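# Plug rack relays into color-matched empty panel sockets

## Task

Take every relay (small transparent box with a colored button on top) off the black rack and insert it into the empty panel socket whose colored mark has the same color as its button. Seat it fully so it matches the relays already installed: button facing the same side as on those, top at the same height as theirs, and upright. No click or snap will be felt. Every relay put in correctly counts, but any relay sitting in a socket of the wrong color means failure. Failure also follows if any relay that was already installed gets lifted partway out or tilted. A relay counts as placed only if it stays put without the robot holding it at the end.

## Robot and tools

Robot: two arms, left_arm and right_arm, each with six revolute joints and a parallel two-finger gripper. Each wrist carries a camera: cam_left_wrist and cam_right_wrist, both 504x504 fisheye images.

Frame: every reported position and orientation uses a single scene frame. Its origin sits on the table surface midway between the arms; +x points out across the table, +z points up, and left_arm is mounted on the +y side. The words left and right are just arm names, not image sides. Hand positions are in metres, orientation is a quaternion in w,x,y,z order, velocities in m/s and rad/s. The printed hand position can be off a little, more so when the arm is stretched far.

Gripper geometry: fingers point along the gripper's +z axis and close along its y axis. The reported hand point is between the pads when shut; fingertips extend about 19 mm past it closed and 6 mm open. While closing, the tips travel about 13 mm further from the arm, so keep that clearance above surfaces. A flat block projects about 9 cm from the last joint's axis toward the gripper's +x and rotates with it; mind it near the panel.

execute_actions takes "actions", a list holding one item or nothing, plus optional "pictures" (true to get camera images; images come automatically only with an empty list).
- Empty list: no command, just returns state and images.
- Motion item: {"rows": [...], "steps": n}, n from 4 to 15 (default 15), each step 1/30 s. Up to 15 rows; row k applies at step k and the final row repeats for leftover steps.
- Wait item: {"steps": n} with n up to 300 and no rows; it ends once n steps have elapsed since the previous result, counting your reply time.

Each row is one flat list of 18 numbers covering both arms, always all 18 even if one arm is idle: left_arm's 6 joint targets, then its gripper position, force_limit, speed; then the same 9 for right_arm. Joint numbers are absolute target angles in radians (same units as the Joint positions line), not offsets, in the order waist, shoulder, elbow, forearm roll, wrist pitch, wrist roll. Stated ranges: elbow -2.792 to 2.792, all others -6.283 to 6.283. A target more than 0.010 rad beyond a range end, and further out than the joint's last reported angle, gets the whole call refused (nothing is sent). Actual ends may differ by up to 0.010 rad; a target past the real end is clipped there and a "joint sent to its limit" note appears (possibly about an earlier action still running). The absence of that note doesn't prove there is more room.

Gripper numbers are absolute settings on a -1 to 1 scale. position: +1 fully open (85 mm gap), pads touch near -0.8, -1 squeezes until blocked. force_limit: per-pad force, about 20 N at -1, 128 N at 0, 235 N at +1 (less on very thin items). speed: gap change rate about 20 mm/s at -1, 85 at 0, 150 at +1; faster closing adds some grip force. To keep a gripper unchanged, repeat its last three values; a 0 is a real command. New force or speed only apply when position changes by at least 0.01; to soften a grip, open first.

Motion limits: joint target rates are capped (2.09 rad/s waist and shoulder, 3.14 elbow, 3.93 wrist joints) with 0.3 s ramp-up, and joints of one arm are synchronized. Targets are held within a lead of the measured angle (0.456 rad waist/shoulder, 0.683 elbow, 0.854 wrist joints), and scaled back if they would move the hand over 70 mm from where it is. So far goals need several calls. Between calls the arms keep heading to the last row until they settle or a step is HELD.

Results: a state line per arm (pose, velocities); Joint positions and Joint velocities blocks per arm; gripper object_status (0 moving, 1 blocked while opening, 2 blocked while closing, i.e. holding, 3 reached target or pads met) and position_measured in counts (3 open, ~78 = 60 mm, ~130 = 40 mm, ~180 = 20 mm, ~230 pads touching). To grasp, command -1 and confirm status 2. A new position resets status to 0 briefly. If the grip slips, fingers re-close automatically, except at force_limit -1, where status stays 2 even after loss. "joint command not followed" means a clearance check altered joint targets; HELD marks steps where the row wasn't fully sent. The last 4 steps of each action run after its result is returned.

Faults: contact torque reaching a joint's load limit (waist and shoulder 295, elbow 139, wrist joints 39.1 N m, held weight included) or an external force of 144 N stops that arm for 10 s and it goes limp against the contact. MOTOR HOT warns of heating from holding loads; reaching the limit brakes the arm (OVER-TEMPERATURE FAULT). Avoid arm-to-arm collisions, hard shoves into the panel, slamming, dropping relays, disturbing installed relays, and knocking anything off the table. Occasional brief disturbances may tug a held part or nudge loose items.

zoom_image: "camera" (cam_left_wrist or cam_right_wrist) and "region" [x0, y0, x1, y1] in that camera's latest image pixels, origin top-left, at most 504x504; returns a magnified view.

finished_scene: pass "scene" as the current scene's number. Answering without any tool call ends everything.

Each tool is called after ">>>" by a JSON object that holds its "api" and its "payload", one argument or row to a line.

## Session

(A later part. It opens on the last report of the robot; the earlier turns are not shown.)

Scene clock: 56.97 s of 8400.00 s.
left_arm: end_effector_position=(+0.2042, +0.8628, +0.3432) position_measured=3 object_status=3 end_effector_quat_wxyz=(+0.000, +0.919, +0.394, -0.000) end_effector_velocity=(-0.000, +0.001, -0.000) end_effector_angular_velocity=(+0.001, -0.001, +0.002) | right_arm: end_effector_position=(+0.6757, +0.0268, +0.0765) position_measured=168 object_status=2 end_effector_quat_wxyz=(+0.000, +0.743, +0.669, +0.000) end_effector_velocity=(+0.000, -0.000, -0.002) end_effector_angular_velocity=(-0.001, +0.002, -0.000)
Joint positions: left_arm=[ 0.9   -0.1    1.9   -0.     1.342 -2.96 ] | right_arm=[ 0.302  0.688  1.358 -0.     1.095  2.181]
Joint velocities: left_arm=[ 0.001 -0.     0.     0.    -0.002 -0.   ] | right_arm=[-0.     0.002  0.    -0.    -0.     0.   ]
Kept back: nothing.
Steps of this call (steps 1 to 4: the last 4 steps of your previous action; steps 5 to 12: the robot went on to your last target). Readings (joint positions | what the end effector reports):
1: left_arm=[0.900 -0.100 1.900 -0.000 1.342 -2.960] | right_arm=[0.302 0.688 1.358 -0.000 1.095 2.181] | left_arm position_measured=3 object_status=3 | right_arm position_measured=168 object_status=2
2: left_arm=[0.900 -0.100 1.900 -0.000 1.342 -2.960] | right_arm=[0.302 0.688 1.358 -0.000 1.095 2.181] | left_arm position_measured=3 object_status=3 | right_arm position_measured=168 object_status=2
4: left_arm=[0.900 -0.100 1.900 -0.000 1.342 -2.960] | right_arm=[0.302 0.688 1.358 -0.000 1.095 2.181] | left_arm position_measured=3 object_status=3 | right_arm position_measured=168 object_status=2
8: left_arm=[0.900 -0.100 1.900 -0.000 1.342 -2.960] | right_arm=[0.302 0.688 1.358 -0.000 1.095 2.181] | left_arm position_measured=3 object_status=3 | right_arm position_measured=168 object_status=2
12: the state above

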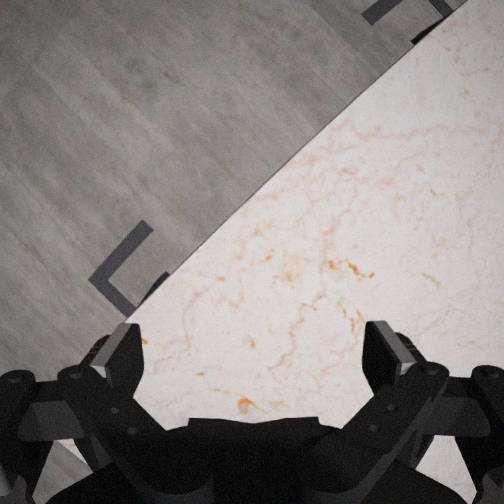

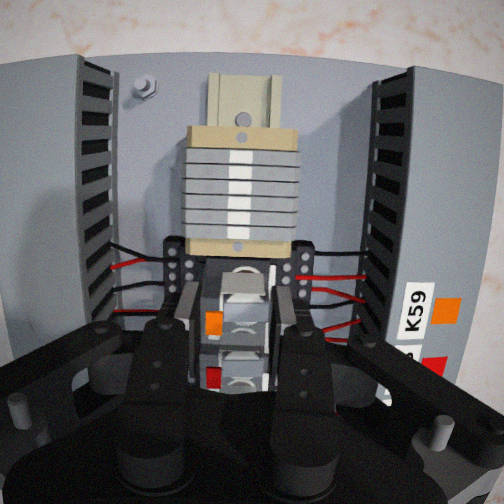

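>>> {"api": "execute_actions", "payload": {
  "actions": [
    {"rows":[[0.9,-0.1,1.9,0,1.3416,-2.96,1,0,0,0.3018,0.68835,1.35813,0,1.0950,2.1814,-1,0.2,0],[0.9,-0.1,1.9,0,1.3416,-2.96,1,0,0,0.3018,0.6885,1.35827,0,1.0947,2.1814,-1,0.2,0],[0.9,-0.1,1.9,0,1.3416,-2.96,1,0,0,0.3018,0.68865,1.3584,0,1.0944,2.1814,-1,0.2,0],[0.9,-0.1,1.9,0,1.3416,-2.96,1,0,0,0.3018,0.6888,1.35854,0,1.0942,2.1814,-1,0.2,0],[0.9,-0.1,1.9,0,1.3416,-2.96,1,0,0,0.3018,0.68895,1.35867,0,1.0939,2.1814,-1,0.2,0],[0.9,-0.1,1.9,0,1.3416,-2.96,1,0,0,0.3018,0.6891,1.3588,0,1.0936,2.1814,-1,0.2,0],[0.9,-0.1,1.9,0,1.3416,-2.96,1,0,0,0.3018,0.68925,1.35893,0,1.0933,2.1814,-1,0.2,0],[0.9,-0.1,1.9,0,1.3416,-2.96,1,0,0,0.3018,0.6894,1.35907,0,1.0930,2.1814,-1,0.2,0],[0.9,-0.1,1.9,0,1.3416,-2.96,1,0,0,0.3018,0.68955,1.3592,0,1.0927,2.1814,-1,0.2,0],[0.9,-0.1,1.9,0,1.3416,-2.96,1,0,0,0.3018,0.6897,1.35934,0,1.0925,2.1814,-1,0.2,0]],"steps":14}
  ]
}}

>>> {"api": "execute_actions", "payload": {
  "actions": [
    {"steps":12}
  ],
  "pictures": true
}}

>>> {"api": "zoom_image", "payload": {
  "camera": "cam_right_wrist",
  "region": [150,220,340,410]
}}

Scene clock: 57.67 s of 8400.00 s.
left_arm: end_effector_position=(+0.2042, +0.8628, +0.3432) position_measured=3 object_status=3 end_effector_quat_wxyz=(+0.000, +0.919, +0.394, -0.000) end_effector_velocity=(+0.001, -0.000, -0.000) end_effector_angular_velocity=(+0.001, -0.000, +0.000) | right_arm: end_effector_position=(+0.6757, +0.0269, +0.0751) position_measured=168 object_status=2 end_effector_quat_wxyz=(+0.000, +0.743, +0.669, +0.000) end_effector_velocity=(-0.000, -0.000, -0.006) end_effector_angular_velocity=(-0.001, +0.001, +0.000)
Joint positions: left_arm=[ 0.9   -0.1    1.9   -0.     1.342 -2.96 ] | right_arm=[ 0.302  0.689  1.359 -0.     1.093  2.181]
Joint velocities: left_arm=[-0.001 -0.     0.     0.    -0.001 -0.001] | right_arm=[-0.     0.005  0.004 -0.    -0.007  0.   ]
Steps of this call (steps 1 to 11: the robot went on to your last target; steps 12 to 21: the first 10 steps of this action). Readings (joint positions | what the end effector reports):
12: left_arm=[0.900 -0.100 1.900 -0.000 1.342 -2.960] | right_arm=[0.302 0.688 1.358 -0.000 1.095 2.181] | left_arm position_measured=3 object_status=3 | right_arm position_measured=168 object_status=2
13: left_arm=[0.900 -0.100 1.900 -0.000 1.342 -2.960] | right_arm=[0.302 0.688 1.358 -0.000 1.095 2.181] | left_arm position_measured=3 object_status=3 | right_arm position_measured=168 object_status=2
15: left_arm=[0.900 -0.100 1.900 -0.000 1.342 -2.960] | right_arm=[0.302 0.688 1.358 -0.000 1.095 2.181] | left_arm position_measured=3 object_status=3 | right_arm position_measured=168 object_status=2
19: left_arm=[0.900 -0.100 1.900 -0.000 1.342 -2.960] | right_arm=[0.302 0.689 1.359 -0.000 1.094 2.181] | left_arm position_measured=3 object_status=3 | right_arm position_measured=168 object_status=2
21: the state above

Scene clock: 67.77 s of 8400.00 s.
left_arm: end_effector_position=(+0.2042, +0.8628, +0.3432) position_measured=3 object_status=3 end_effector_quat_wxyz=(+0.000, +0.919, +0.394, -0.000) end_effector_velocity=(-0.000, -0.000, -0.000) end_effector_angular_velocity=(-0.001, +0.001, +0.000) | right_arm: end_effector_position=(+0.6762, +0.0271, +0.0770) position_measured=168 object_status=2 end_effector_quat_wxyz=(+0.000, +0.743, +0.669, +0.001) end_effector_velocity=(-0.000, +0.001, -0.000) end_effector_angular_velocity=(-0.000, +0.000, +0.001)
Joint positions: left_arm=[ 0.9   -0.1    1.9   -0.     1.342 -2.96 ] | right_arm=[ 0.302  0.688  1.358 -0.     1.094  2.181]
Joint velocities: left_arm=[-0.    -0.     0.     0.     0.001 -0.001] | right_arm=[ 0.001  0.001 -0.     0.    -0.    -0.   ]
FORCE FAULT: contact force on the right arm reached its limit, and that arm stopped for 10 seconds. The contact can be on any part of that arm, not only on its tool. That arm's remaining commands of this call were not run. That arm holds still and accepts commands again. Move the arm away from the contact; if what it grips holds it there, let go first. Pushing or pulling that hard again can fault the arm again.
Kept back: nothing.
The stop of the right arm began at step 3 of this call (marked STOPPED below). From that step on that arm followed nothing that you had sent. 2 of its steps, steps kept back included, did not run and will not run. Nothing is kept back now, and the robot has no last target.
Steps of this call (steps 1 to 4: the last 4 steps of your previous action; steps 5 to 12: the robot went on to your last target; steps 13 to 303: the stop continued). Readings (joint positions | what the end effector reports):
1: left_arm=[0.900 -0.100 1.900 -0.000 1.342 -2.960] | right_arm=[0.302 0.689 1.359 -0.000 1.093 2.181] | left_arm position_measured=3 object_status=3 | right_arm position_measured=168 object_status=2
2: left_arm=[0.900 -0.100 1.900 -0.000 1.342 -2.960] | right_arm=[0.302 0.689 1.358 -0.000 1.094 2.181] | left_arm position_measured=3 object_status=3 | right_arm position_measured=168 object_status=2
3: left_arm=[0.900 -0.100 1.900 -0.000 1.342 -2.960] | right_arm=[0.302 0.688 1.358 -0.000 1.094 2.181] | left_arm position_measured=3 object_status=3 | right_arm position_measured=168 object_status=2 STOPPED (the right arm)
4: left_arm=[0.900 -0.100 1.900 -0.000 1.342 -2.960] | right_arm=[0.302 0.688 1.358 -0.000 1.094 2.181] | left_arm position_measured=3 object_status=3 | right_arm position_measured=168 object_status=2
8: left_arm=[0.900 -0.100 1.900 -0.000 1.342 -2.960] | right_arm=[0.302 0.688 1.358 -0.000 1.094 2.181] | left_arm position_measured=3 object_status=3 | right_arm position_measured=168 object_status=2
303: the state above

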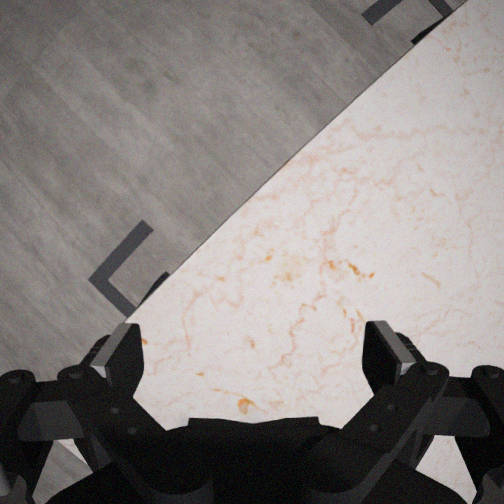

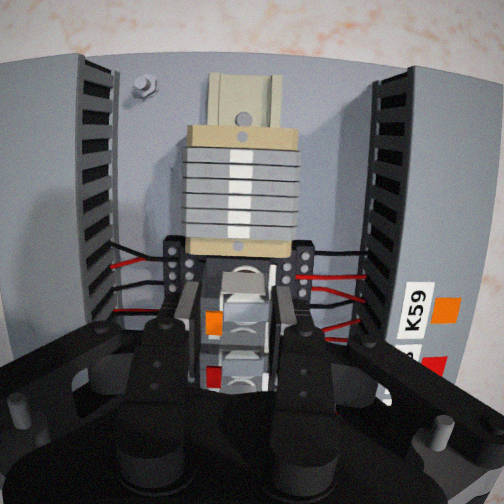

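Region (150, 220, 340, 410) of cam_right_wrist's 504x504 image, scaled by 2.653, with more detail than that image has.

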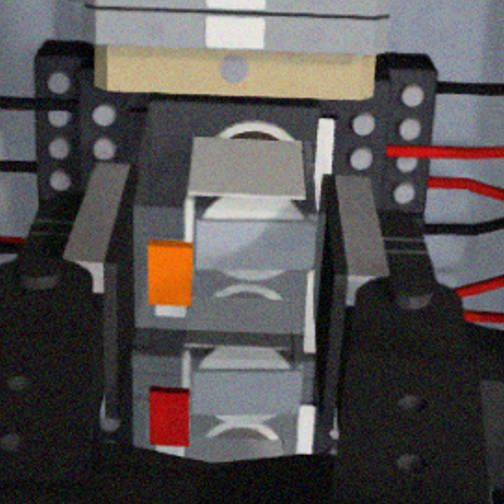

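>>> {"api": "execute_actions", "payload": {
  "actions": [
    {"rows":[[0.9,-0.1,1.9,0,1.3416,-2.96,1,0,0,0.3018,0.6873,1.3572,0,1.0970,2.1814,0.1,0.2,0.5],[0.9,-0.1,1.9,0,1.3416,-2.96,1,0,0,0.3018,0.6873,1.3572,0,1.0970,2.1814,0.1,0.2,0.5],[0.9,-0.1,1.9,0,1.3416,-2.96,1,0,0,0.3018,0.6873,1.3572,0,1.0970,2.1814,0.1,0.2,0.5],[0.9,-0.1,1.9,0,1.3416,-2.96,1,0,0,0.3018,0.6873,1.3572,0,1.0970,2.1814,0.1,0.2,0.5],[0.9,-0.1,1.9,0,1.3416,-2.96,1,0,0,0.3018,0.6873,1.3572,0,1.0970,2.1814,0.1,0.2,0.5],[0.9,-0.1,1.9,0,1.3416,-2.96,1,0,0,0.3018,0.6873,1.3572,0,1.0970,2.1814,0.1,0.2,0.5],[0.9,-0.1,1.9,0,1.3416,-2.96,1,0,0,0.3029,0.655,1.325,0,1.1616,2.1825,0.1,0.2,0.5]],"steps":15}
  ]
}}

>>> {"api": "execute_actions", "payload": {
  "actions": [
    {"rows":[[0.9,-0.1,1.9,0,1.3416,-2.96,1,0,0,0.3094,0.598,1.4068,0,1.1368,0.618,0.1,0.2,0.5]],"steps":15}
  ]
}}

>>> {"api": "execute_actions", "payload": {
  "actions": [
    {"steps":15}
  ],
  "pictures": true
}}

Scene clock: 68.43 s of 8400.00 s.
left_arm: end_effector_position=(+0.2042, +0.8628, +0.3432) position_measured=3 object_status=3 end_effector_quat_wxyz=(+0.000, +0.919, +0.394, -0.000) end_effector_velocity=(-0.000, +0.001, -0.000) end_effector_angular_velocity=(+0.001, -0.001, -0.001) | right_arm: end_effector_position=(+0.6757, +0.0282, +0.1231) position_measured=117 object_status=0 end_effector_quat_wxyz=(+0.000, +0.743, +0.669, +0.002) end_effector_velocity=(-0.010, -0.001, +0.121) end_effector_angular_velocity=(+0.007, -0.014, +0.000)
Joint positions: left_arm=[ 0.9   -0.1    1.9   -0.     1.342 -2.96 ] | right_arm=[0.303 0.655 1.324 0.    1.159 2.182]
Joint velocities: left_arm=[ 0.001  0.     0.    -0.    -0.002  0.002] | right_arm=[ 0.005 -0.1   -0.062 -0.     0.147  0.005]
Steps of this call (steps 1 to 9: nothing new was sent; steps 10 to 20: the first 11 steps of this action). Readings (joint positions | what the end effector reports):
10: left_arm=[0.900 -0.100 1.900 -0.000 1.342 -2.960] | right_arm=[0.302 0.688 1.358 -0.000 1.094 2.181] | left_arm position_measured=3 object_status=3 | right_arm position_measured=168 object_status=0
11: left_arm=[0.900 -0.100 1.900 -0.000 1.342 -2.960] | right_arm=[0.302 0.688 1.357 -0.000 1.096 2.181] | left_arm position_measured=3 object_status=3 | right_arm position_measured=168 object_status=0
13: left_arm=[0.900 -0.100 1.900 -0.000 1.342 -2.960] | right_arm=[0.302 0.688 1.357 -0.000 1.097 2.181] | left_arm position_measured=3 object_status=3 | right_arm position_measured=155 object_status=0
17: left_arm=[0.900 -0.100 1.900 -0.000 1.342 -2.960] | right_arm=[0.302 0.684 1.354 -0.000 1.104 2.181] | left_arm position_measured=3 object_status=3 | right_arm position_measured=122 object_status=0
20: the state above

Scene clock: 68.93 s of 8400.00 s.
left_arm: end_effector_position=(+0.2042, +0.8628, +0.3432) position_measured=3 object_status=3 end_effector_quat_wxyz=(+0.000, +0.919, +0.394, -0.000) end_effector_velocity=(+0.000, -0.000, +0.000) end_effector_angular_velocity=(-0.001, +0.000, +0.000) | right_arm: end_effector_position=(+0.6526, +0.0196, +0.1282) position_measured=117 object_status=3 end_effector_quat_wxyz=(-0.000, +0.463, +0.886, -0.000) end_effector_velocity=(-0.071, -0.025, +0.018) end_effector_angular_velocity=(+0.001, -0.001, +3.829)
Joint positions: left_arm=[ 0.9   -0.1    1.9   -0.     1.342 -2.96 ] | right_arm=[0.307 0.616 1.381 0.    1.145 1.475]
Joint velocities: left_arm=[-0.     0.    -0.     0.     0.001 -0.001] | right_arm=[ 0.015 -0.123  0.175  0.    -0.054 -3.815]
Steps of this call (steps 1 to 4: the last 4 steps of your previous action; steps 5 to 15: the first 11 steps of this action). Readings (joint positions | what the end effector reports):
5: left_arm=[0.900 -0.100 1.900 -0.000 1.342 -2.960] | right_arm=[0.303 0.655 1.325 0.000 1.162 2.182] | left_arm position_measured=3 object_status=3 | right_arm position_measured=117 object_status=0
6: left_arm=[0.900 -0.100 1.900 -0.000 1.342 -2.960] | right_arm=[0.303 0.655 1.326 0.000 1.162 2.176] | left_arm position_measured=3 object_status=3 | right_arm position_measured=117 object_status=0
8: left_arm=[0.900 -0.100 1.900 -0.000 1.342 -2.960] | right_arm=[0.303 0.651 1.331 0.000 1.161 2.120] | left_arm position_measured=3 object_status=3 | right_arm position_measured=117 object_status=3
12: left_arm=[0.900 -0.100 1.900 -0.000 1.342 -2.960] | right_arm=[0.305 0.632 1.358 0.000 1.152 1.834] | left_arm position_measured=3 object_status=3 | right_arm position_measured=117 object_status=3
15: the state above

Scene clock: 69.43 s of 8400.00 s.
left_arm: end_effector_position=(+0.2042, +0.8628, +0.3432) position_measured=3 object_status=3 end_effector_quat_wxyz=(+0.000, +0.919, +0.394, -0.000) end_effector_velocity=(+0.000, +0.000, +0.000) end_effector_angular_velocity=(+0.001, -0.001, -0.002) | right_arm: end_effector_position=(+0.6420, +0.0156, +0.1306) position_measured=117 object_status=3 end_effector_quat_wxyz=(-0.000, +0.052, +0.999, -0.000) end_effector_velocity=(+0.000, -0.001, -0.000) end_effector_angular_velocity=(-0.000, -0.000, +0.002)
Joint positions: left_arm=[ 0.9   -0.1    1.9   -0.     1.342 -2.96 ] | right_arm=[ 0.309  0.598  1.407 -0.     1.137  0.618]
Joint velocities: left_arm=[-0.    -0.    -0.     0.    -0.001  0.001] | right_arm=[-0.001 -0.     0.    -0.    -0.    -0.002]
Kept back: nothing.
Steps of this call (steps 1 to 4: the last 4 steps of your previous action; steps 5 to 15: the robot went on to your last target). Readings (joint positions | what the end effector reports):
1: left_arm=[0.900 -0.100 1.900 -0.000 1.342 -2.960] | right_arm=[0.308 0.613 1.386 0.000 1.143 1.346] | left_arm position_measured=3 object_status=3 | right_arm position_measured=117 object_status=3
2: left_arm=[0.900 -0.100 1.900 -0.000 1.342 -2.960] | right_arm=[0.308 0.610 1.390 0.000 1.142 1.218] | left_arm position_measured=3 object_status=3 | right_arm position_measured=117 object_status=3
4: left_arm=[0.900 -0.100 1.900 -0.000 1.342 -2.960] | right_arm=[0.309 0.605 1.397 -0.000 1.140 0.985] | left_arm position_measured=3 object_status=3 | right_arm position_measured=117 object_status=3
8: left_arm=[0.900 -0.100 1.900 -0.000 1.342 -2.960] | right_arm=[0.309 0.599 1.405 -0.000 1.137 0.690] | left_arm position_measured=3 object_status=3 | right_arm position_measured=117 object_status=3
15: the state above

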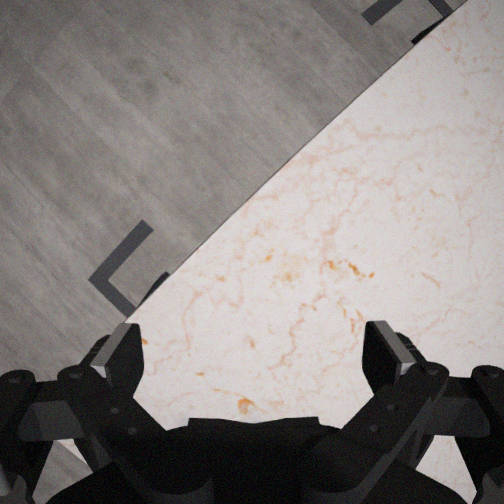

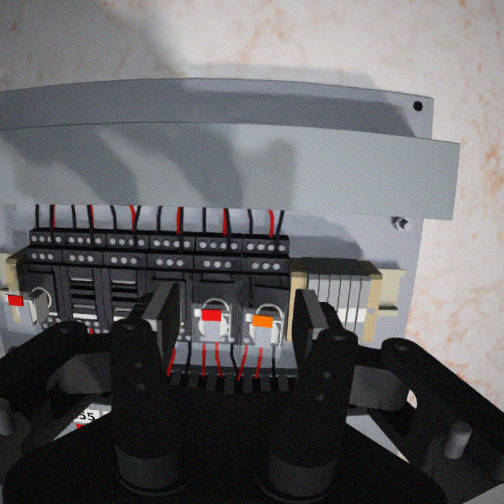

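>>> {"api": "zoom_image", "payload": {
  "camera": "cam_right_wrist",
  "region": [170,270,310,370]
}}

Region (170, 270, 310, 370) of cam_right_wrist's 504x504 image, scaled by 3.600, with more detail than that image has; it fills the top 360 rows of this view, and the rest is white.

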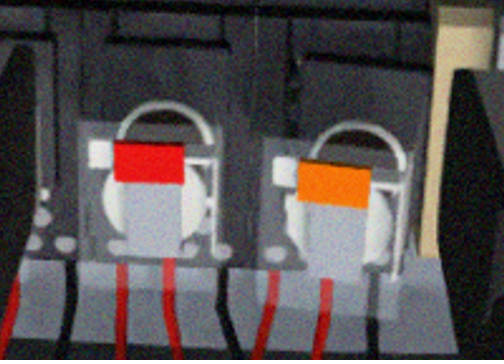

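>>> {"api": "execute_actions", "payload": {
  "actions": [
    {"rows":[[0.9,-0.1,1.9,0,1.3416,-2.96,1,0,0,0.2579,0.7178,1.1893,0,1.2345,0.5665,1,0.2,0.5]],"steps":15}
  ]
}}

>>> {"api": "execute_actions", "payload": {
  "actions": [
    {"steps":20}
  ],
  "pictures": true
}}

>>> {"api": "zoom_image", "payload": {
  "camera": "cam_right_wrist",
  "region": [130,60,370,260]
}}

Scene clock: 70.53 s of 8400.00 s.
left_arm: end_effector_position=(+0.2042, +0.8628, +0.3432) position_measured=3 object_status=3 end_effector_quat_wxyz=(+0.000, +0.919, +0.394, -0.000) end_effector_velocity=(-0.000, +0.000, +0.000) end_effector_angular_velocity=(+0.000, -0.000, -0.000) | right_arm: end_effector_position=(+0.7350, +0.0127, +0.1355) position_measured=33 object_status=0 end_effector_quat_wxyz=(-0.000, +0.052, +0.999, -0.000) end_effector_velocity=(+0.002, +0.004, +0.004) end_effector_angular_velocity=(+0.002, -0.004, +0.004)
Joint positions: left_arm=[ 0.9   -0.1    1.9   -0.     1.342 -2.96 ] | right_arm=[ 0.258  0.718  1.19  -0.     1.234  0.567]
Joint velocities: left_arm=[ 0.    -0.    -0.    -0.     0.     0.001] | right_arm=[ 0.003  0.001 -0.01   0.     0.005 -0.002]
Steps of this call (steps 1 to 15: the robot went on to your last target; steps 16 to 22: nothing new was sent; steps 23 to 33: the first 11 steps of this action). Readings (joint positions | what the end effector reports):
23: left_arm=[0.900 -0.100 1.900 -0.000 1.342 -2.960] | right_arm=[0.309 0.598 1.407 -0.000 1.137 0.618] | left_arm position_measured=3 object_status=3 | right_arm position_measured=117 object_status=0
24: left_arm=[0.900 -0.100 1.900 -0.000 1.342 -2.960] | right_arm=[0.308 0.601 1.401 -0.000 1.139 0.617] | left_arm position_measured=3 object_status=3 | right_arm position_measured=116 object_status=0
26: left_arm=[0.900 -0.100 1.900 -0.000 1.342 -2.960] | right_arm=[0.298 0.625 1.356 -0.000 1.159 0.606] | left_arm position_measured=3 object_status=3 | right_arm position_measured=103 object_status=0
30: left_arm=[0.900 -0.100 1.900 -0.000 1.342 -2.960] | right_arm=[0.263 0.706 1.211 -0.000 1.225 0.572] | left_arm position_measured=3 object_status=3 | right_arm position_measured=64 object_status=0
33: the state above

Scene clock: 71.20 s of 8400.00 s.
left_arm: end_effector_position=(+0.2042, +0.8628, +0.3432) position_measured=3 object_status=3 end_effector_quat_wxyz=(+0.000, +0.919, +0.394, -0.000) end_effector_velocity=(-0.001, +0.001, +0.001) end_effector_angular_velocity=(+0.001, -0.001, +0.000) | right_arm: end_effector_position=(+0.7351, +0.0128, +0.1358) position_measured=3 object_status=3 end_effector_quat_wxyz=(-0.000, +0.052, +0.999, -0.000) end_effector_velocity=(+0.000, +0.000, +0.001) end_effector_angular_velocity=(+0.001, -0.001, +0.000)
Joint positions: left_arm=[ 0.9   -0.1    1.9   -0.     1.342 -2.96 ] | right_arm=[ 0.258  0.718  1.189 -0.     1.234  0.567]
Joint velocities: left_arm=[ 0.002 -0.001 -0.001  0.    -0.     0.001] | right_arm=[ 0.    -0.001 -0.    -0.    -0.    -0.   ]
Kept back: nothing.
Steps of this call (steps 1 to 4: the last 4 steps of your previous action; steps 5 to 15: the robot went on to your last target; steps 16 to 20: nothing new was sent). Readings (joint positions | what the end effector reports):
1: left_arm=[0.900 -0.100 1.900 -0.000 1.342 -2.960] | right_arm=[0.258 0.718 1.190 -0.000 1.234 0.567] | left_arm position_measured=3 object_status=3 | right_arm position_measured=23 object_status=0
2: left_arm=[0.900 -0.100 1.900 -0.000 1.342 -2.960] | right_arm=[0.258 0.718 1.190 -0.000 1.234 0.567] | left_arm position_measured=3 object_status=3 | right_arm position_measured=14 object_status=0
4: left_arm=[0.900 -0.100 1.900 -0.000 1.342 -2.960] | right_arm=[0.258 0.718 1.189 -0.000 1.234 0.567] | left_arm position_measured=3 object_status=3 | right_arm position_measured=6 object_status=0
8: left_arm=[0.900 -0.100 1.900 -0.000 1.342 -2.960] | right_arm=[0.258 0.718 1.189 -0.000 1.234 0.567] | left_arm position_measured=3 object_status=3 | right_arm position_measured=3 object_status=0
20: the state above
All arms were judged still, so your last target was given up. Only a new action makes them travel on or press farther. Fingers that are still opening or closing keep moving.

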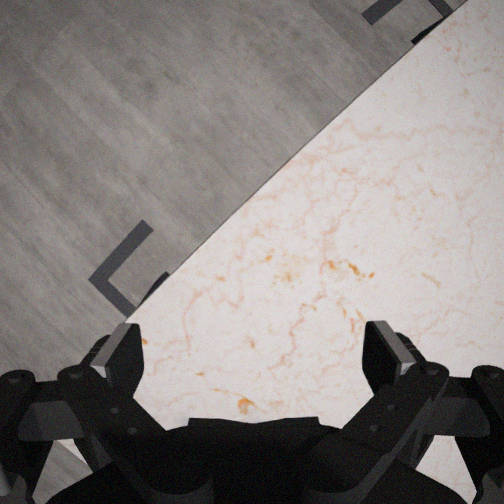

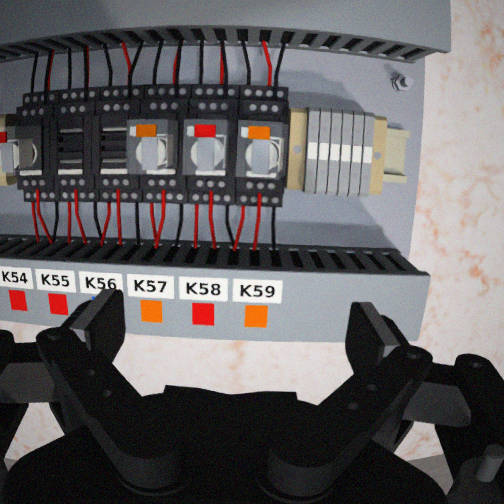

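Region (130, 60, 370, 260) of cam_right_wrist's 504x504 image, scaled by 2.100, with more detail than that image has.

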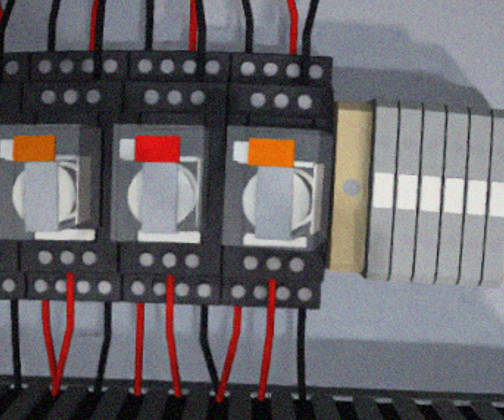

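>>> {"api": "execute_actions", "payload": {
  "actions": [
    {"rows":[[0.9,-0.1,1.9,0,1.3416,-2.96,1,0,0,0.3022,0.66,1.331,0,1.1506,2.1818,0.1,-0.7,0.5]],"steps":15}
  ]
}}

>>> {"api": "execute_actions", "payload": {
  "actions": [
    {"rows":[[0.9,-0.1,1.9,0,1.3416,-2.96,1,0,0,0.3022,0.66,1.331,0,1.1506,2.1818,0.1,-0.7,0.5],[0.9,-0.1,1.9,0,1.3416,-2.96,1,0,0,0.3022,0.66,1.331,0,1.1506,2.1818,0.1,-0.7,0.5],[0.9,-0.1,1.9,0,1.3416,-2.96,1,0,0,0.3022,0.66,1.331,0,1.1506,2.1818,0.1,-0.7,0.5],[0.9,-0.1,1.9,0,1.3416,-2.96,1,0,0,0.3018,0.6830,1.3533,0,1.1053,2.1814,0.1,-0.7,0.5],[0.9,-0.1,1.9,0,1.3416,-2.96,1,0,0,0.3018,0.6830,1.3533,0,1.1053,2.1814,0.1,-0.7,0.5],[0.9,-0.1,1.9,0,1.3416,-2.96,1,0,0,0.3018,0.6830,1.3533,0,1.1053,2.1814,0.1,-0.7,0.5],[0.9,-0.1,1.9,0,1.3416,-2.96,1,0,0,0.3018,0.6830,1.3533,0,1.1053,2.1814,0.1,-0.7,0.5],[0.9,-0.1,1.9,0,1.3416,-2.96,1,0,0,0.3018,0.6830,1.3533,0,1.1053,2.1814,0.1,-0.7,0.5],[0.9,-0.1,1.9,0,1.3416,-2.96,1,0,0,0.3018,0.6830,1.3533,0,1.1053,2.1814,0.1,-0.7,0.5],[0.9,-0.1,1.9,0,1.3416,-2.96,1,0,0,0.3018,0.6862,1.3562,0,1.0991,2.1814,0.1,-0.7,0.5]],"steps":15}
  ]
}}

>>> {"api": "execute_actions", "payload": {
  "actions": [
    {"rows":[[0.9,-0.1,1.9,0,1.3416,-2.96,1,0,0,0.3018,0.6862,1.3562,0,1.0991,2.1814,-1,-0.7,0]],"steps":15}
  ]
}}

>>> {"api": "execute_actions", "payload": {
  "actions": [
    {"rows":[[0.9,-0.1,1.9,0,1.3416,-2.96,1,0,0,0.3018,0.6862,1.3562,0,1.0991,2.1814,-1,-0.7,0],[0.9,-0.1,1.9,0,1.3416,-2.96,1,0,0,0.3018,0.6862,1.3562,0,1.0991,2.1814,-1,-0.7,0],[0.9,-0.1,1.9,0,1.3416,-2.96,1,0,0,0.3018,0.6862,1.3562,0,1.0991,2.1814,-1,-0.7,0],[0.9,-0.1,1.9,0,1.3416,-2.96,1,0,0,0.3022,0.6866,1.3555,0,1.0994,2.1818,-1,-0.7,0],[0.9,-0.1,1.9,0,1.3416,-2.96,1,0,0,0.3027,0.6870,1.3548,0,1.0997,2.1823,-1,-0.7,0],[0.9,-0.1,1.9,0,1.3416,-2.96,1,0,0,0.3031,0.6874,1.3540,0,1.1000,2.1827,-1,-0.7,0],[0.9,-0.1,1.9,0,1.3416,-2.96,1,0,0,0.3035,0.6878,1.3533,0,1.1004,2.1831,-1,-0.7,0],[0.9,-0.1,1.9,0,1.3416,-2.96,1,0,0,0.3040,0.6882,1.3526,0,1.1007,2.1836,-1,-0.7,0],[0.9,-0.1,1.9,0,1.3416,-2.96,1,0,0,0.3044,0.6886,1.3519,0,1.1010,2.1840,-1,-0.7,0]],"steps":15}
  ]
}}

>>> {"api": "execute_actions", "payload": {
  "actions": [
    {"steps":10}
  ],
  "pictures": true
}}

>>> {"api": "zoom_image", "payload": {
  "camera": "cam_right_wrist",
  "region": [150,220,340,410]
}}

Scene clock: 72.73 s of 8400.00 s.
left_arm: end_effector_position=(+0.2042, +0.8628, +0.3432) position_measured=3 object_status=3 end_effector_quat_wxyz=(+0.000, +0.919, +0.394, -0.000) end_effector_velocity=(-0.001, -0.000, -0.000) end_effector_angular_velocity=(-0.002, +0.001, +0.000) | right_arm: end_effector_position=(+0.6947, +0.0232, +0.1218) position_measured=86 object_status=0 end_effector_quat_wxyz=(-0.000, +0.381, +0.924, -0.000) end_effector_velocity=(-0.129, +0.027, -0.043) end_effector_angular_velocity=(+0.001, -0.002, -3.721)
Joint positions: left_arm=[ 0.9   -0.1    1.9   -0.     1.342 -2.96 ] | right_arm=[0.288 0.678 1.286 0.    1.178 1.274]
Joint velocities: left_arm=[ 0.001 -0.     0.    -0.     0.001  0.   ] | right_arm=[ 0.094 -0.125  0.302  0.    -0.18   3.814]
Steps of this call (steps 1 to 35: nothing new was sent; steps 36 to 46: the first 11 steps of this action). Readings (joint positions | what the end effector reports):
36: left_arm=[0.900 -0.100 1.900 -0.000 1.342 -2.960] | right_arm=[0.258 0.718 1.189 0.000 1.235 0.567] | left_arm position_measured=3 object_status=3 | right_arm position_measured=3 object_status=0
37: left_arm=[0.900 -0.100 1.900 -0.000 1.342 -2.960] | right_arm=[0.258 0.717 1.190 0.000 1.234 0.573] | left_arm position_measured=3 object_status=3 | right_arm position_measured=4 object_status=0
39: left_arm=[0.900 -0.100 1.900 -0.000 1.342 -2.960] | right_arm=[0.261 0.714 1.200 0.000 1.229 0.629] | left_arm position_measured=3 object_status=3 | right_arm position_measured=16 object_status=0
43: left_arm=[0.900 -0.100 1.900 -0.000 1.342 -2.960] | right_arm=[0.276 0.695 1.246 0.000 1.201 0.915] | left_arm position_measured=3 object_status=3 | right_arm position_measured=55 object_status=0
46: the state above

Scene clock: 73.23 s of 8400.00 s.
left_arm: end_effector_position=(+0.2042, +0.8628, +0.3432) position_measured=3 object_status=3 end_effector_quat_wxyz=(+0.000, +0.919, +0.394, -0.000) end_effector_velocity=(+0.000, +0.000, +0.000) end_effector_angular_velocity=(+0.001, -0.001, +0.000) | right_arm: end_effector_position=(+0.6759, +0.0271, +0.0814) position_measured=117 object_status=3 end_effector_quat_wxyz=(+0.000, +0.743, +0.669, +0.001) end_effector_velocity=(+0.003, +0.001, -0.066) end_effector_angular_velocity=(+0.012, -0.019, -0.004)
Joint positions: left_arm=[ 0.9   -0.1    1.9   -0.     1.342 -2.96 ] | right_arm=[ 0.302  0.685  1.354 -0.     1.101  2.181]
Joint velocities: left_arm=[-0.     0.    -0.     0.    -0.001 -0.   ] | right_arm=[-0.001  0.045  0.053  0.001 -0.119  0.002]
Steps of this call (steps 1 to 4: the last 4 steps of your previous action; steps 5 to 15: the first 11 steps of this action). Readings (joint positions | what the end effector reports):
5: left_arm=[0.900 -0.100 1.900 -0.000 1.342 -2.960] | right_arm=[0.298 0.665 1.318 0.000 1.158 1.873] | left_arm position_measured=3 object_status=3 | right_arm position_measured=115 object_status=0
6: left_arm=[0.900 -0.100 1.900 -0.000 1.342 -2.960] | right_arm=[0.299 0.663 1.322 0.000 1.156 1.960] | left_arm position_measured=3 object_status=3 | right_arm position_measured=116 object_status=0
8: left_arm=[0.900 -0.100 1.900 -0.000 1.342 -2.960] | right_arm=[0.301 0.661 1.328 0.000 1.152 2.091] | left_arm position_measured=3 object_status=3 | right_arm position_measured=116 object_status=0
12: left_arm=[0.900 -0.100 1.900 -0.000 1.342 -2.960] | right_arm=[0.302 0.683 1.354 -0.000 1.107 2.181] | left_arm position_measured=3 object_status=3 | right_arm position_measured=117 object_status=0
15: the state above

Scene clock: 73.73 s of 8400.00 s.
left_arm: end_effector_position=(+0.2042, +0.8628, +0.3432) position_measured=3 object_status=3 end_effector_quat_wxyz=(+0.000, +0.919, +0.394, -0.000) end_effector_velocity=(+0.000, +0.000, +0.000) end_effector_angular_velocity=(-0.000, +0.000, -0.002) | right_arm: end_effector_position=(+0.6757, +0.0269, +0.0791) position_measured=164 object_status=0 end_effector_quat_wxyz=(+0.000, +0.743, +0.669, +0.000) end_effector_velocity=(-0.000, +0.001, -0.001) end_effector_angular_velocity=(-0.000, +0.000, +0.001)
Joint positions: left_arm=[ 0.9   -0.1    1.9   -0.     1.342 -2.96 ] | right_arm=[ 0.302  0.686  1.356 -0.     1.099  2.181]
Joint velocities: left_arm=[-0.     0.    -0.    -0.     0.     0.002] | right_arm=[ 0.001  0.001 -0.     0.    -0.     0.   ]
Steps of this call (steps 1 to 4: the last 4 steps of your previous action; steps 5 to 15: the first 11 steps of this action). Readings (joint positions | what the end effector reports):
5: left_arm=[0.900 -0.100 1.900 -0.000 1.342 -2.960] | right_arm=[0.302 0.686 1.356 -0.000 1.099 2.181] | left_arm position_measured=3 object_status=3 | right_arm position_measured=117 object_status=0
6: left_arm=[0.900 -0.100 1.900 -0.000 1.342 -2.960] | right_arm=[0.302 0.686 1.356 -0.000 1.099 2.181] | left_arm position_measured=3 object_status=3 | right_arm position_measured=117 object_status=0
8: left_arm=[0.900 -0.100 1.900 -0.000 1.342 -2.960] | right_arm=[0.302 0.686 1.356 -0.000 1.099 2.181] | left_arm position_measured=3 object_status=3 | right_arm position_measured=126 object_status=0
12: left_arm=[0.900 -0.100 1.900 -0.000 1.342 -2.960] | right_arm=[0.302 0.686 1.356 -0.000 1.099 2.181] | left_arm position_measured=3 object_status=3 | right_arm position_measured=155 object_status=0
15: the state above

Scene clock: 74.23 s of 8400.00 s.
left_arm: end_effector_position=(+0.2042, +0.8628, +0.3432) position_measured=3 object_status=3 end_effector_quat_wxyz=(+0.000, +0.919, +0.394, -0.000) end_effector_velocity=(+0.000, -0.000, +0.000) end_effector_angular_velocity=(-0.000, +0.000, -0.002) | right_arm: end_effector_position=(+0.6760, +0.0296, +0.0791) position_measured=164 object_status=2 end_effector_quat_wxyz=(+0.000, +0.743, +0.669, +0.000) end_effector_velocity=(-0.001, +0.003, +0.001) end_effector_angular_velocity=(+0.000, -0.001, +0.002)
Joint positions: left_arm=[ 0.9   -0.1    1.9   -0.     1.342 -2.96 ] | right_arm=[0.304 0.689 1.352 0.    1.101 2.184]
Joint velocities: left_arm=[-0.001 -0.    -0.     0.     0.001  0.001] | right_arm=[ 0.003 -0.    -0.002 -0.     0.002  0.001]
Steps of this call (steps 1 to 4: the last 4 steps of your previous action; steps 5 to 15: the first 11 steps of this action). Readings (joint positions | what the end effector reports):
5: left_arm=[0.900 -0.100 1.900 -0.000 1.342 -2.960] | right_arm=[0.302 0.686 1.356 -0.000 1.099 2.181] | left_arm position_measured=3 object_status=3 | right_arm position_measured=164 object_status=2
6: left_arm=[0.900 -0.100 1.900 -0.000 1.342 -2.960] | right_arm=[0.302 0.686 1.356 -0.000 1.099 2.181] | left_arm position_measured=3 object_status=3 | right_arm position_measured=164 object_status=2
8: left_arm=[0.900 -0.100 1.900 -0.000 1.342 -2.960] | right_arm=[0.302 0.686 1.356 -0.000 1.099 2.181] | left_arm position_measured=3 object_status=3 | right_arm position_measured=164 object_status=2
12: left_arm=[0.900 -0.100 1.900 -0.000 1.342 -2.960] | right_arm=[0.303 0.688 1.354 0.000 1.100 2.183] | left_arm position_measured=3 object_status=3 | right_arm position_measured=164 object_status=2
15: the state above

Scene clock: 74.57 s of 8400.00 s.
left_arm: end_effector_position=(+0.2042, +0.8628, +0.3432) position_measured=3 object_status=3 end_effector_quat_wxyz=(+0.000, +0.919, +0.394, -0.000) end_effector_velocity=(-0.000, +0.000, +0.000) end_effector_angular_velocity=(+0.000, -0.000, +0.000) | right_arm: end_effector_position=(+0.6759, +0.0296, +0.0790) position_measured=164 object_status=2 end_effector_quat_wxyz=(+0.000, +0.743, +0.669, +0.000) end_effector_velocity=(-0.000, -0.000, -0.002) end_effector_angular_velocity=(-0.001, +0.002, +0.000)
Joint positions: left_arm=[ 0.9   -0.1    1.9   -0.     1.342 -2.96 ] | right_arm=[0.304 0.689 1.352 0.    1.101 2.184]
Joint velocities: left_arm=[ 0.001  0.    -0.001 -0.     0.     0.   ] | right_arm=[ 0.     0.002  0.     0.     0.    -0.   ]
Kept back: nothing.
Steps of this call (steps 1 to 4: the last 4 steps of your previous action; steps 5 to 10: the robot went on to your last target). Readings (joint positions | what the end effector reports):
1: left_arm=[0.900 -0.100 1.900 -0.000 1.342 -2.960] | right_arm=[0.304 0.689 1.352 0.000 1.101 2.184] | left_arm position_measured=3 object_status=3 | right_arm position_measured=164 object_status=2
2: left_arm=[0.900 -0.100 1.900 -0.000 1.342 -2.960] | right_arm=[0.304 0.689 1.352 0.000 1.101 2.184] | left_arm position_measured=3 object_status=3 | right_arm position_measured=164 object_status=2
4: left_arm=[0.900 -0.100 1.900 -0.000 1.342 -2.960] | right_arm=[0.304 0.689 1.352 0.000 1.101 2.184] | left_arm position_measured=3 object_status=3 | right_arm position_measured=164 object_status=2
8: left_arm=[0.900 -0.100 1.900 -0.000 1.342 -2.960] | right_arm=[0.304 0.689 1.352 0.000 1.101 2.184] | left_arm position_measured=3 object_status=3 | right_arm position_measured=164 object_status=2
10: the state above

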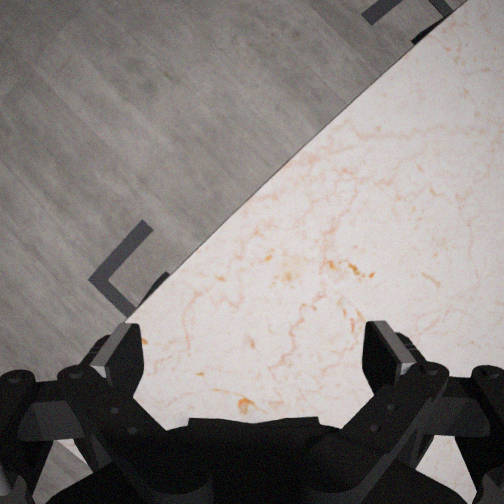

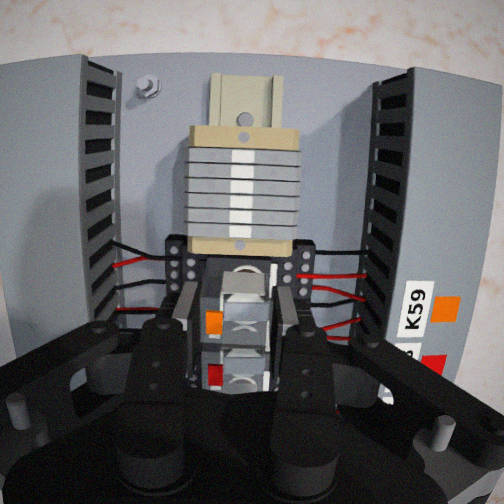

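Region (150, 220, 340, 410) of cam_right_wrist's 504x504 image, scaled by 2.653, with more detail than that image has.

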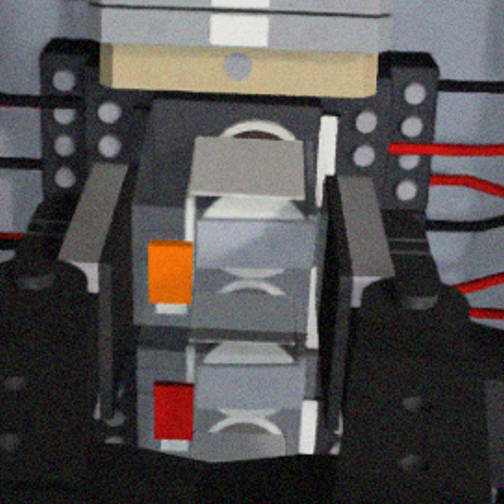

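>>> {"api": "execute_actions", "payload": {
  "actions": [
    {"rows":[[0.9,-0.1,1.9,0,1.3416,-2.96,1,0,0,0.3018,0.6862,1.3562,0,1.0991,2.1814,-1,-0.7,0],[0.9,-0.1,1.9,0,1.3416,-2.96,1,0,0,0.3018,0.6862,1.3562,0,1.0991,2.1814,-1,-0.7,0],[0.9,-0.1,1.9,0,1.3416,-2.96,1,0,0,0.3018,0.6862,1.3562,0,1.0991,2.1814,-1,-0.7,0],[0.9,-0.1,1.9,0,1.3416,-2.96,1,0,0,0.3018,0.6862,1.3562,0,1.0991,2.1814,0.1,-0.7,0.5],[0.9,-0.1,1.9,0,1.3416,-2.96,1,0,0,0.3018,0.6862,1.3562,0,1.0991,2.1814,0.1,-0.7,0.5],[0.9,-0.1,1.9,0,1.3416,-2.96,1,0,0,0.3018,0.6862,1.3562,0,1.0991,2.1814,0.1,-0.7,0.5],[0.9,-0.1,1.9,0,1.3416,-2.96,1,0,0,0.3018,0.6862,1.3562,0,1.0991,2.1814,0.1,-0.7,0.5],[0.9,-0.1,1.9,0,1.3416,-2.96,1,0,0,0.3018,0.6862,1.3562,0,1.0991,2.1814,0.1,-0.7,0.5],[0.9,-0.1,1.9,0,1.3416,-2.96,1,0,0,0.3030,0.670,1.333,0,1.1386,2.1826,0.1,-0.7,0.5]],"steps":15}
  ]
}}

>>> {"api": "execute_actions", "payload": {
  "actions": [
    {"rows":[[0.9,-0.1,1.9,0,1.3416,-2.96,1,0,0,0.3051,0.679,1.318,0,1.1446,2.1847,-1,0,0.6]],"steps":15}
  ]
}}

>>> {"api": "execute_actions", "payload": {
  "actions": [
    {"rows":[[0.9,-0.1,1.9,0,1.3416,-2.96,1,0,0,0.3051,0.686,1.3244,0,1.1312,2.1847,-1,0,0.6]],"steps":12}
  ]
}}

>>> {"api": "execute_actions", "payload": {
  "actions": [
    {"steps":10}
  ],
  "pictures": true
}}

Scene clock: 76.57 s of 8400.00 s.
left_arm: end_effector_position=(+0.2042, +0.8628, +0.3432) position_measured=3 object_status=3 end_effector_quat_wxyz=(+0.000, +0.919, +0.394, -0.000) end_effector_velocity=(-0.000, -0.000, -0.001) end_effector_angular_velocity=(-0.001, +0.001, -0.002) | right_arm: end_effector_position=(+0.6762, +0.0277, +0.0940) position_measured=121 object_status=0 end_effector_quat_wxyz=(-0.000, +0.743, +0.669, -0.001) end_effector_velocity=(+0.035, +0.036, +0.386) end_effector_angular_velocity=(+0.034, -0.062, +0.011)
Joint positions: left_arm=[ 0.9   -0.1    1.9   -0.     1.342 -2.96 ] | right_arm=[ 0.302  0.677  1.342 -0.     1.123  2.182]
Joint velocities: left_arm=[-0.     0.     0.001 -0.    -0.     0.001] | right_arm=[ 0.017 -0.235 -0.349 -0.     0.514  0.005]
Steps of this call (steps 1 to 15: the robot went on to your last target; steps 16 to 49: nothing new was sent; steps 50 to 60: the first 11 steps of this action). Readings (joint positions | what the end effector reports):
50: left_arm=[0.900 -0.100 1.900 -0.000 1.342 -2.960] | right_arm=[0.304 0.689 1.352 0.000 1.101 2.184] | left_arm position_measured=3 object_status=3 | right_arm position_measured=164 object_status=2
51: left_arm=[0.900 -0.100 1.900 -0.000 1.342 -2.960] | right_arm=[0.303 0.688 1.354 0.000 1.101 2.183] | left_arm position_measured=3 object_status=3 | right_arm position_measured=164 object_status=2
53: left_arm=[0.900 -0.100 1.900 -0.000 1.342 -2.960] | right_arm=[0.302 0.687 1.356 0.000 1.100 2.182] | left_arm position_measured=3 object_status=3 | right_arm position_measured=164 object_status=0
57: left_arm=[0.900 -0.100 1.900 -0.000 1.342 -2.960] | right_arm=[0.302 0.687 1.356 0.000 1.099 2.182] | left_arm position_measured=3 object_status=3 | right_arm position_measured=142 object_status=0
60: the state above

Scene clock: 77.07 s of 8400.00 s.
left_arm: end_effector_position=(+0.2042, +0.8628, +0.3432) position_measured=3 object_status=3 end_effector_quat_wxyz=(+0.000, +0.919, +0.394, -0.000) end_effector_velocity=(+0.000, -0.000, -0.000) end_effector_angular_velocity=(-0.001, +0.001, -0.000) | right_arm: end_effector_position=(+0.6807, +0.0330, +0.1048) position_measured=205 object_status=0 end_effector_quat_wxyz=(+0.000, +0.743, +0.669, +0.000) end_effector_velocity=(-0.000, +0.001, +0.000) end_effector_angular_velocity=(-0.000, -0.001, +0.001)
Joint positions: left_arm=[ 0.9   -0.1    1.9   -0.     1.342 -2.96 ] | right_arm=[0.305 0.679 1.318 0.    1.145 2.185]
Joint velocities: left_arm=[-0.001  0.     0.001 -0.     0.    -0.001] | right_arm=[ 0.001 -0.    -0.    -0.001  0.     0.   ]
Steps of this call (steps 1 to 4: the last 4 steps of your previous action; steps 5 to 15: the first 11 steps of this action). Readings (joint positions | what the end effector reports):
5: left_arm=[0.900 -0.100 1.900 -0.000 1.342 -2.960] | right_arm=[0.303 0.670 1.333 0.000 1.139 2.182] | left_arm position_measured=3 object_status=3 | right_arm position_measured=117 object_status=0
6: left_arm=[0.900 -0.100 1.900 -0.000 1.342 -2.960] | right_arm=[0.304 0.673 1.328 0.000 1.141 2.183] | left_arm position_measured=3 object_status=3 | right_arm position_measured=118 object_status=0
8: left_arm=[0.900 -0.100 1.900 -0.000 1.342 -2.960] | right_arm=[0.305 0.679 1.318 0.000 1.144 2.185] | left_arm position_measured=3 object_status=3 | right_arm position_measured=131 object_status=0
12: left_arm=[0.900 -0.100 1.900 -0.000 1.342 -2.960] | right_arm=[0.305 0.679 1.318 0.000 1.145 2.185] | left_arm position_measured=3 object_status=3 | right_arm position_measured=172 object_status=0
15: the state above

Scene clock: 77.47 s of 8400.00 s.
left_arm: end_effector_position=(+0.2042, +0.8628, +0.3432) position_measured=3 object_status=3 end_effector_quat_wxyz=(+0.000, +0.919, +0.394, -0.000) end_effector_velocity=(+0.000, -0.000, -0.000) end_effector_angular_velocity=(-0.000, +0.000, -0.000) | right_arm: end_effector_position=(+0.6808, +0.0331, +0.0948) position_measured=232 object_status=3 end_effector_quat_wxyz=(+0.000, +0.743, +0.669, -0.000) end_effector_velocity=(+0.000, +0.000, -0.001) end_effector_angular_velocity=(+0.000, -0.001, +0.000)
Joint positions: left_arm=[ 0.9   -0.1    1.9   -0.     1.342 -2.96 ] | right_arm=[ 0.305  0.686  1.324 -0.     1.131  2.185]
Joint velocities: left_arm=[-0.001  0.     0.     0.    -0.001 -0.   ] | right_arm=[ 0.     0.001 -0.    -0.    -0.002 -0.   ]
Steps of this call (steps 1 to 4: the last 4 steps of your previous action; steps 5 to 12: the first 8 steps of this action). Readings (joint positions | what the end effector reports):
5: left_arm=[0.900 -0.100 1.900 -0.000 1.342 -2.960] | right_arm=[0.305 0.679 1.318 0.000 1.145 2.185] | left_arm position_measured=3 object_status=3 | right_arm position_measured=232 object_status=0
6: left_arm=[0.900 -0.100 1.900 -0.000 1.342 -2.960] | right_arm=[0.305 0.682 1.320 0.000 1.139 2.185] | left_arm position_measured=3 object_status=3 | right_arm position_measured=232 object_status=0
8: left_arm=[0.900 -0.100 1.900 -0.000 1.342 -2.960] | right_arm=[0.305 0.687 1.325 -0.000 1.132 2.185] | left_arm position_measured=3 object_status=3 | right_arm position_measured=232 object_status=3
12: the state above

Scene clock: 77.80 s of 8400.00 s.
left_arm: end_effector_position=(+0.2042, +0.8628, +0.3432) position_measured=3 object_status=3 end_effector_quat_wxyz=(+0.000, +0.919, +0.394, -0.000) end_effector_velocity=(+0.000, +0.000, -0.000) end_effector_angular_velocity=(+0.000, -0.000, -0.001) | right_arm: end_effector_position=(+0.6809, +0.0332, +0.0951) position_measured=232 object_status=3 end_effector_quat_wxyz=(-0.000, +0.743, +0.669, -0.000) end_effector_velocity=(+0.000, -0.000, +0.000) end_effector_angular_velocity=(+0.000, -0.001, -0.000)
Joint positions: left_arm=[ 0.9   -0.1    1.9   -0.     1.342 -2.96 ] | right_arm=[ 0.305  0.686  1.324 -0.     1.131  2.185]
Joint velocities: left_arm=[-0.     0.    -0.     0.    -0.001  0.001] | right_arm=[-0. -0. -0. -0. -0. -0.]
Kept back: nothing.
Steps of this call (steps 1 to 4: the last 4 steps of your previous action; steps 5 to 10: the robot went on to your last target). Readings (joint positions | what the end effector reports):
1: left_arm=[0.900 -0.100 1.900 -0.000 1.342 -2.960] | right_arm=[0.305 0.686 1.324 -0.000 1.131 2.185] | left_arm position_measured=3 object_status=3 | right_arm position_measured=232 object_status=3
2: left_arm=[0.900 -0.100 1.900 -0.000 1.342 -2.960] | right_arm=[0.305 0.686 1.324 -0.000 1.131 2.185] | left_arm position_measured=3 object_status=3 | right_arm position_measured=232 object_status=3
4: left_arm=[0.900 -0.100 1.900 -0.000 1.342 -2.960] | right_arm=[0.305 0.686 1.324 -0.000 1.131 2.185] | left_arm position_measured=3 object_status=3 | right_arm position_measured=232 object_status=3
8: left_arm=[0.900 -0.100 1.900 -0.000 1.342 -2.960] | right_arm=[0.305 0.686 1.324 -0.000 1.131 2.185] | left_arm position_measured=3 object_status=3 | right_arm position_measured=232 object_status=3
10: the state above

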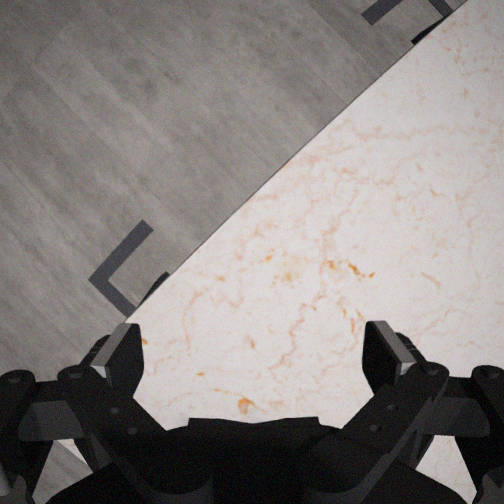

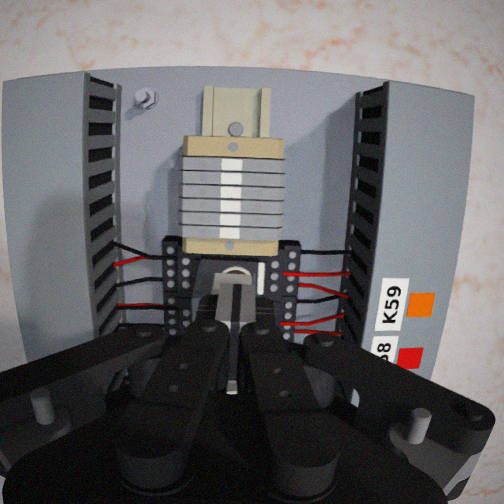

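>>> {"api": "zoom_image", "payload": {
  "camera": "cam_right_wrist",
  "region": [150,220,320,390]
}}

Region (150, 220, 320, 390) of cam_right_wrist's 504x504 image, scaled by 2.965, with more detail than that image has.

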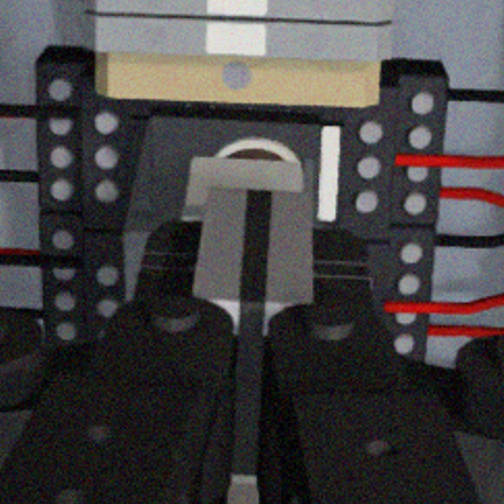

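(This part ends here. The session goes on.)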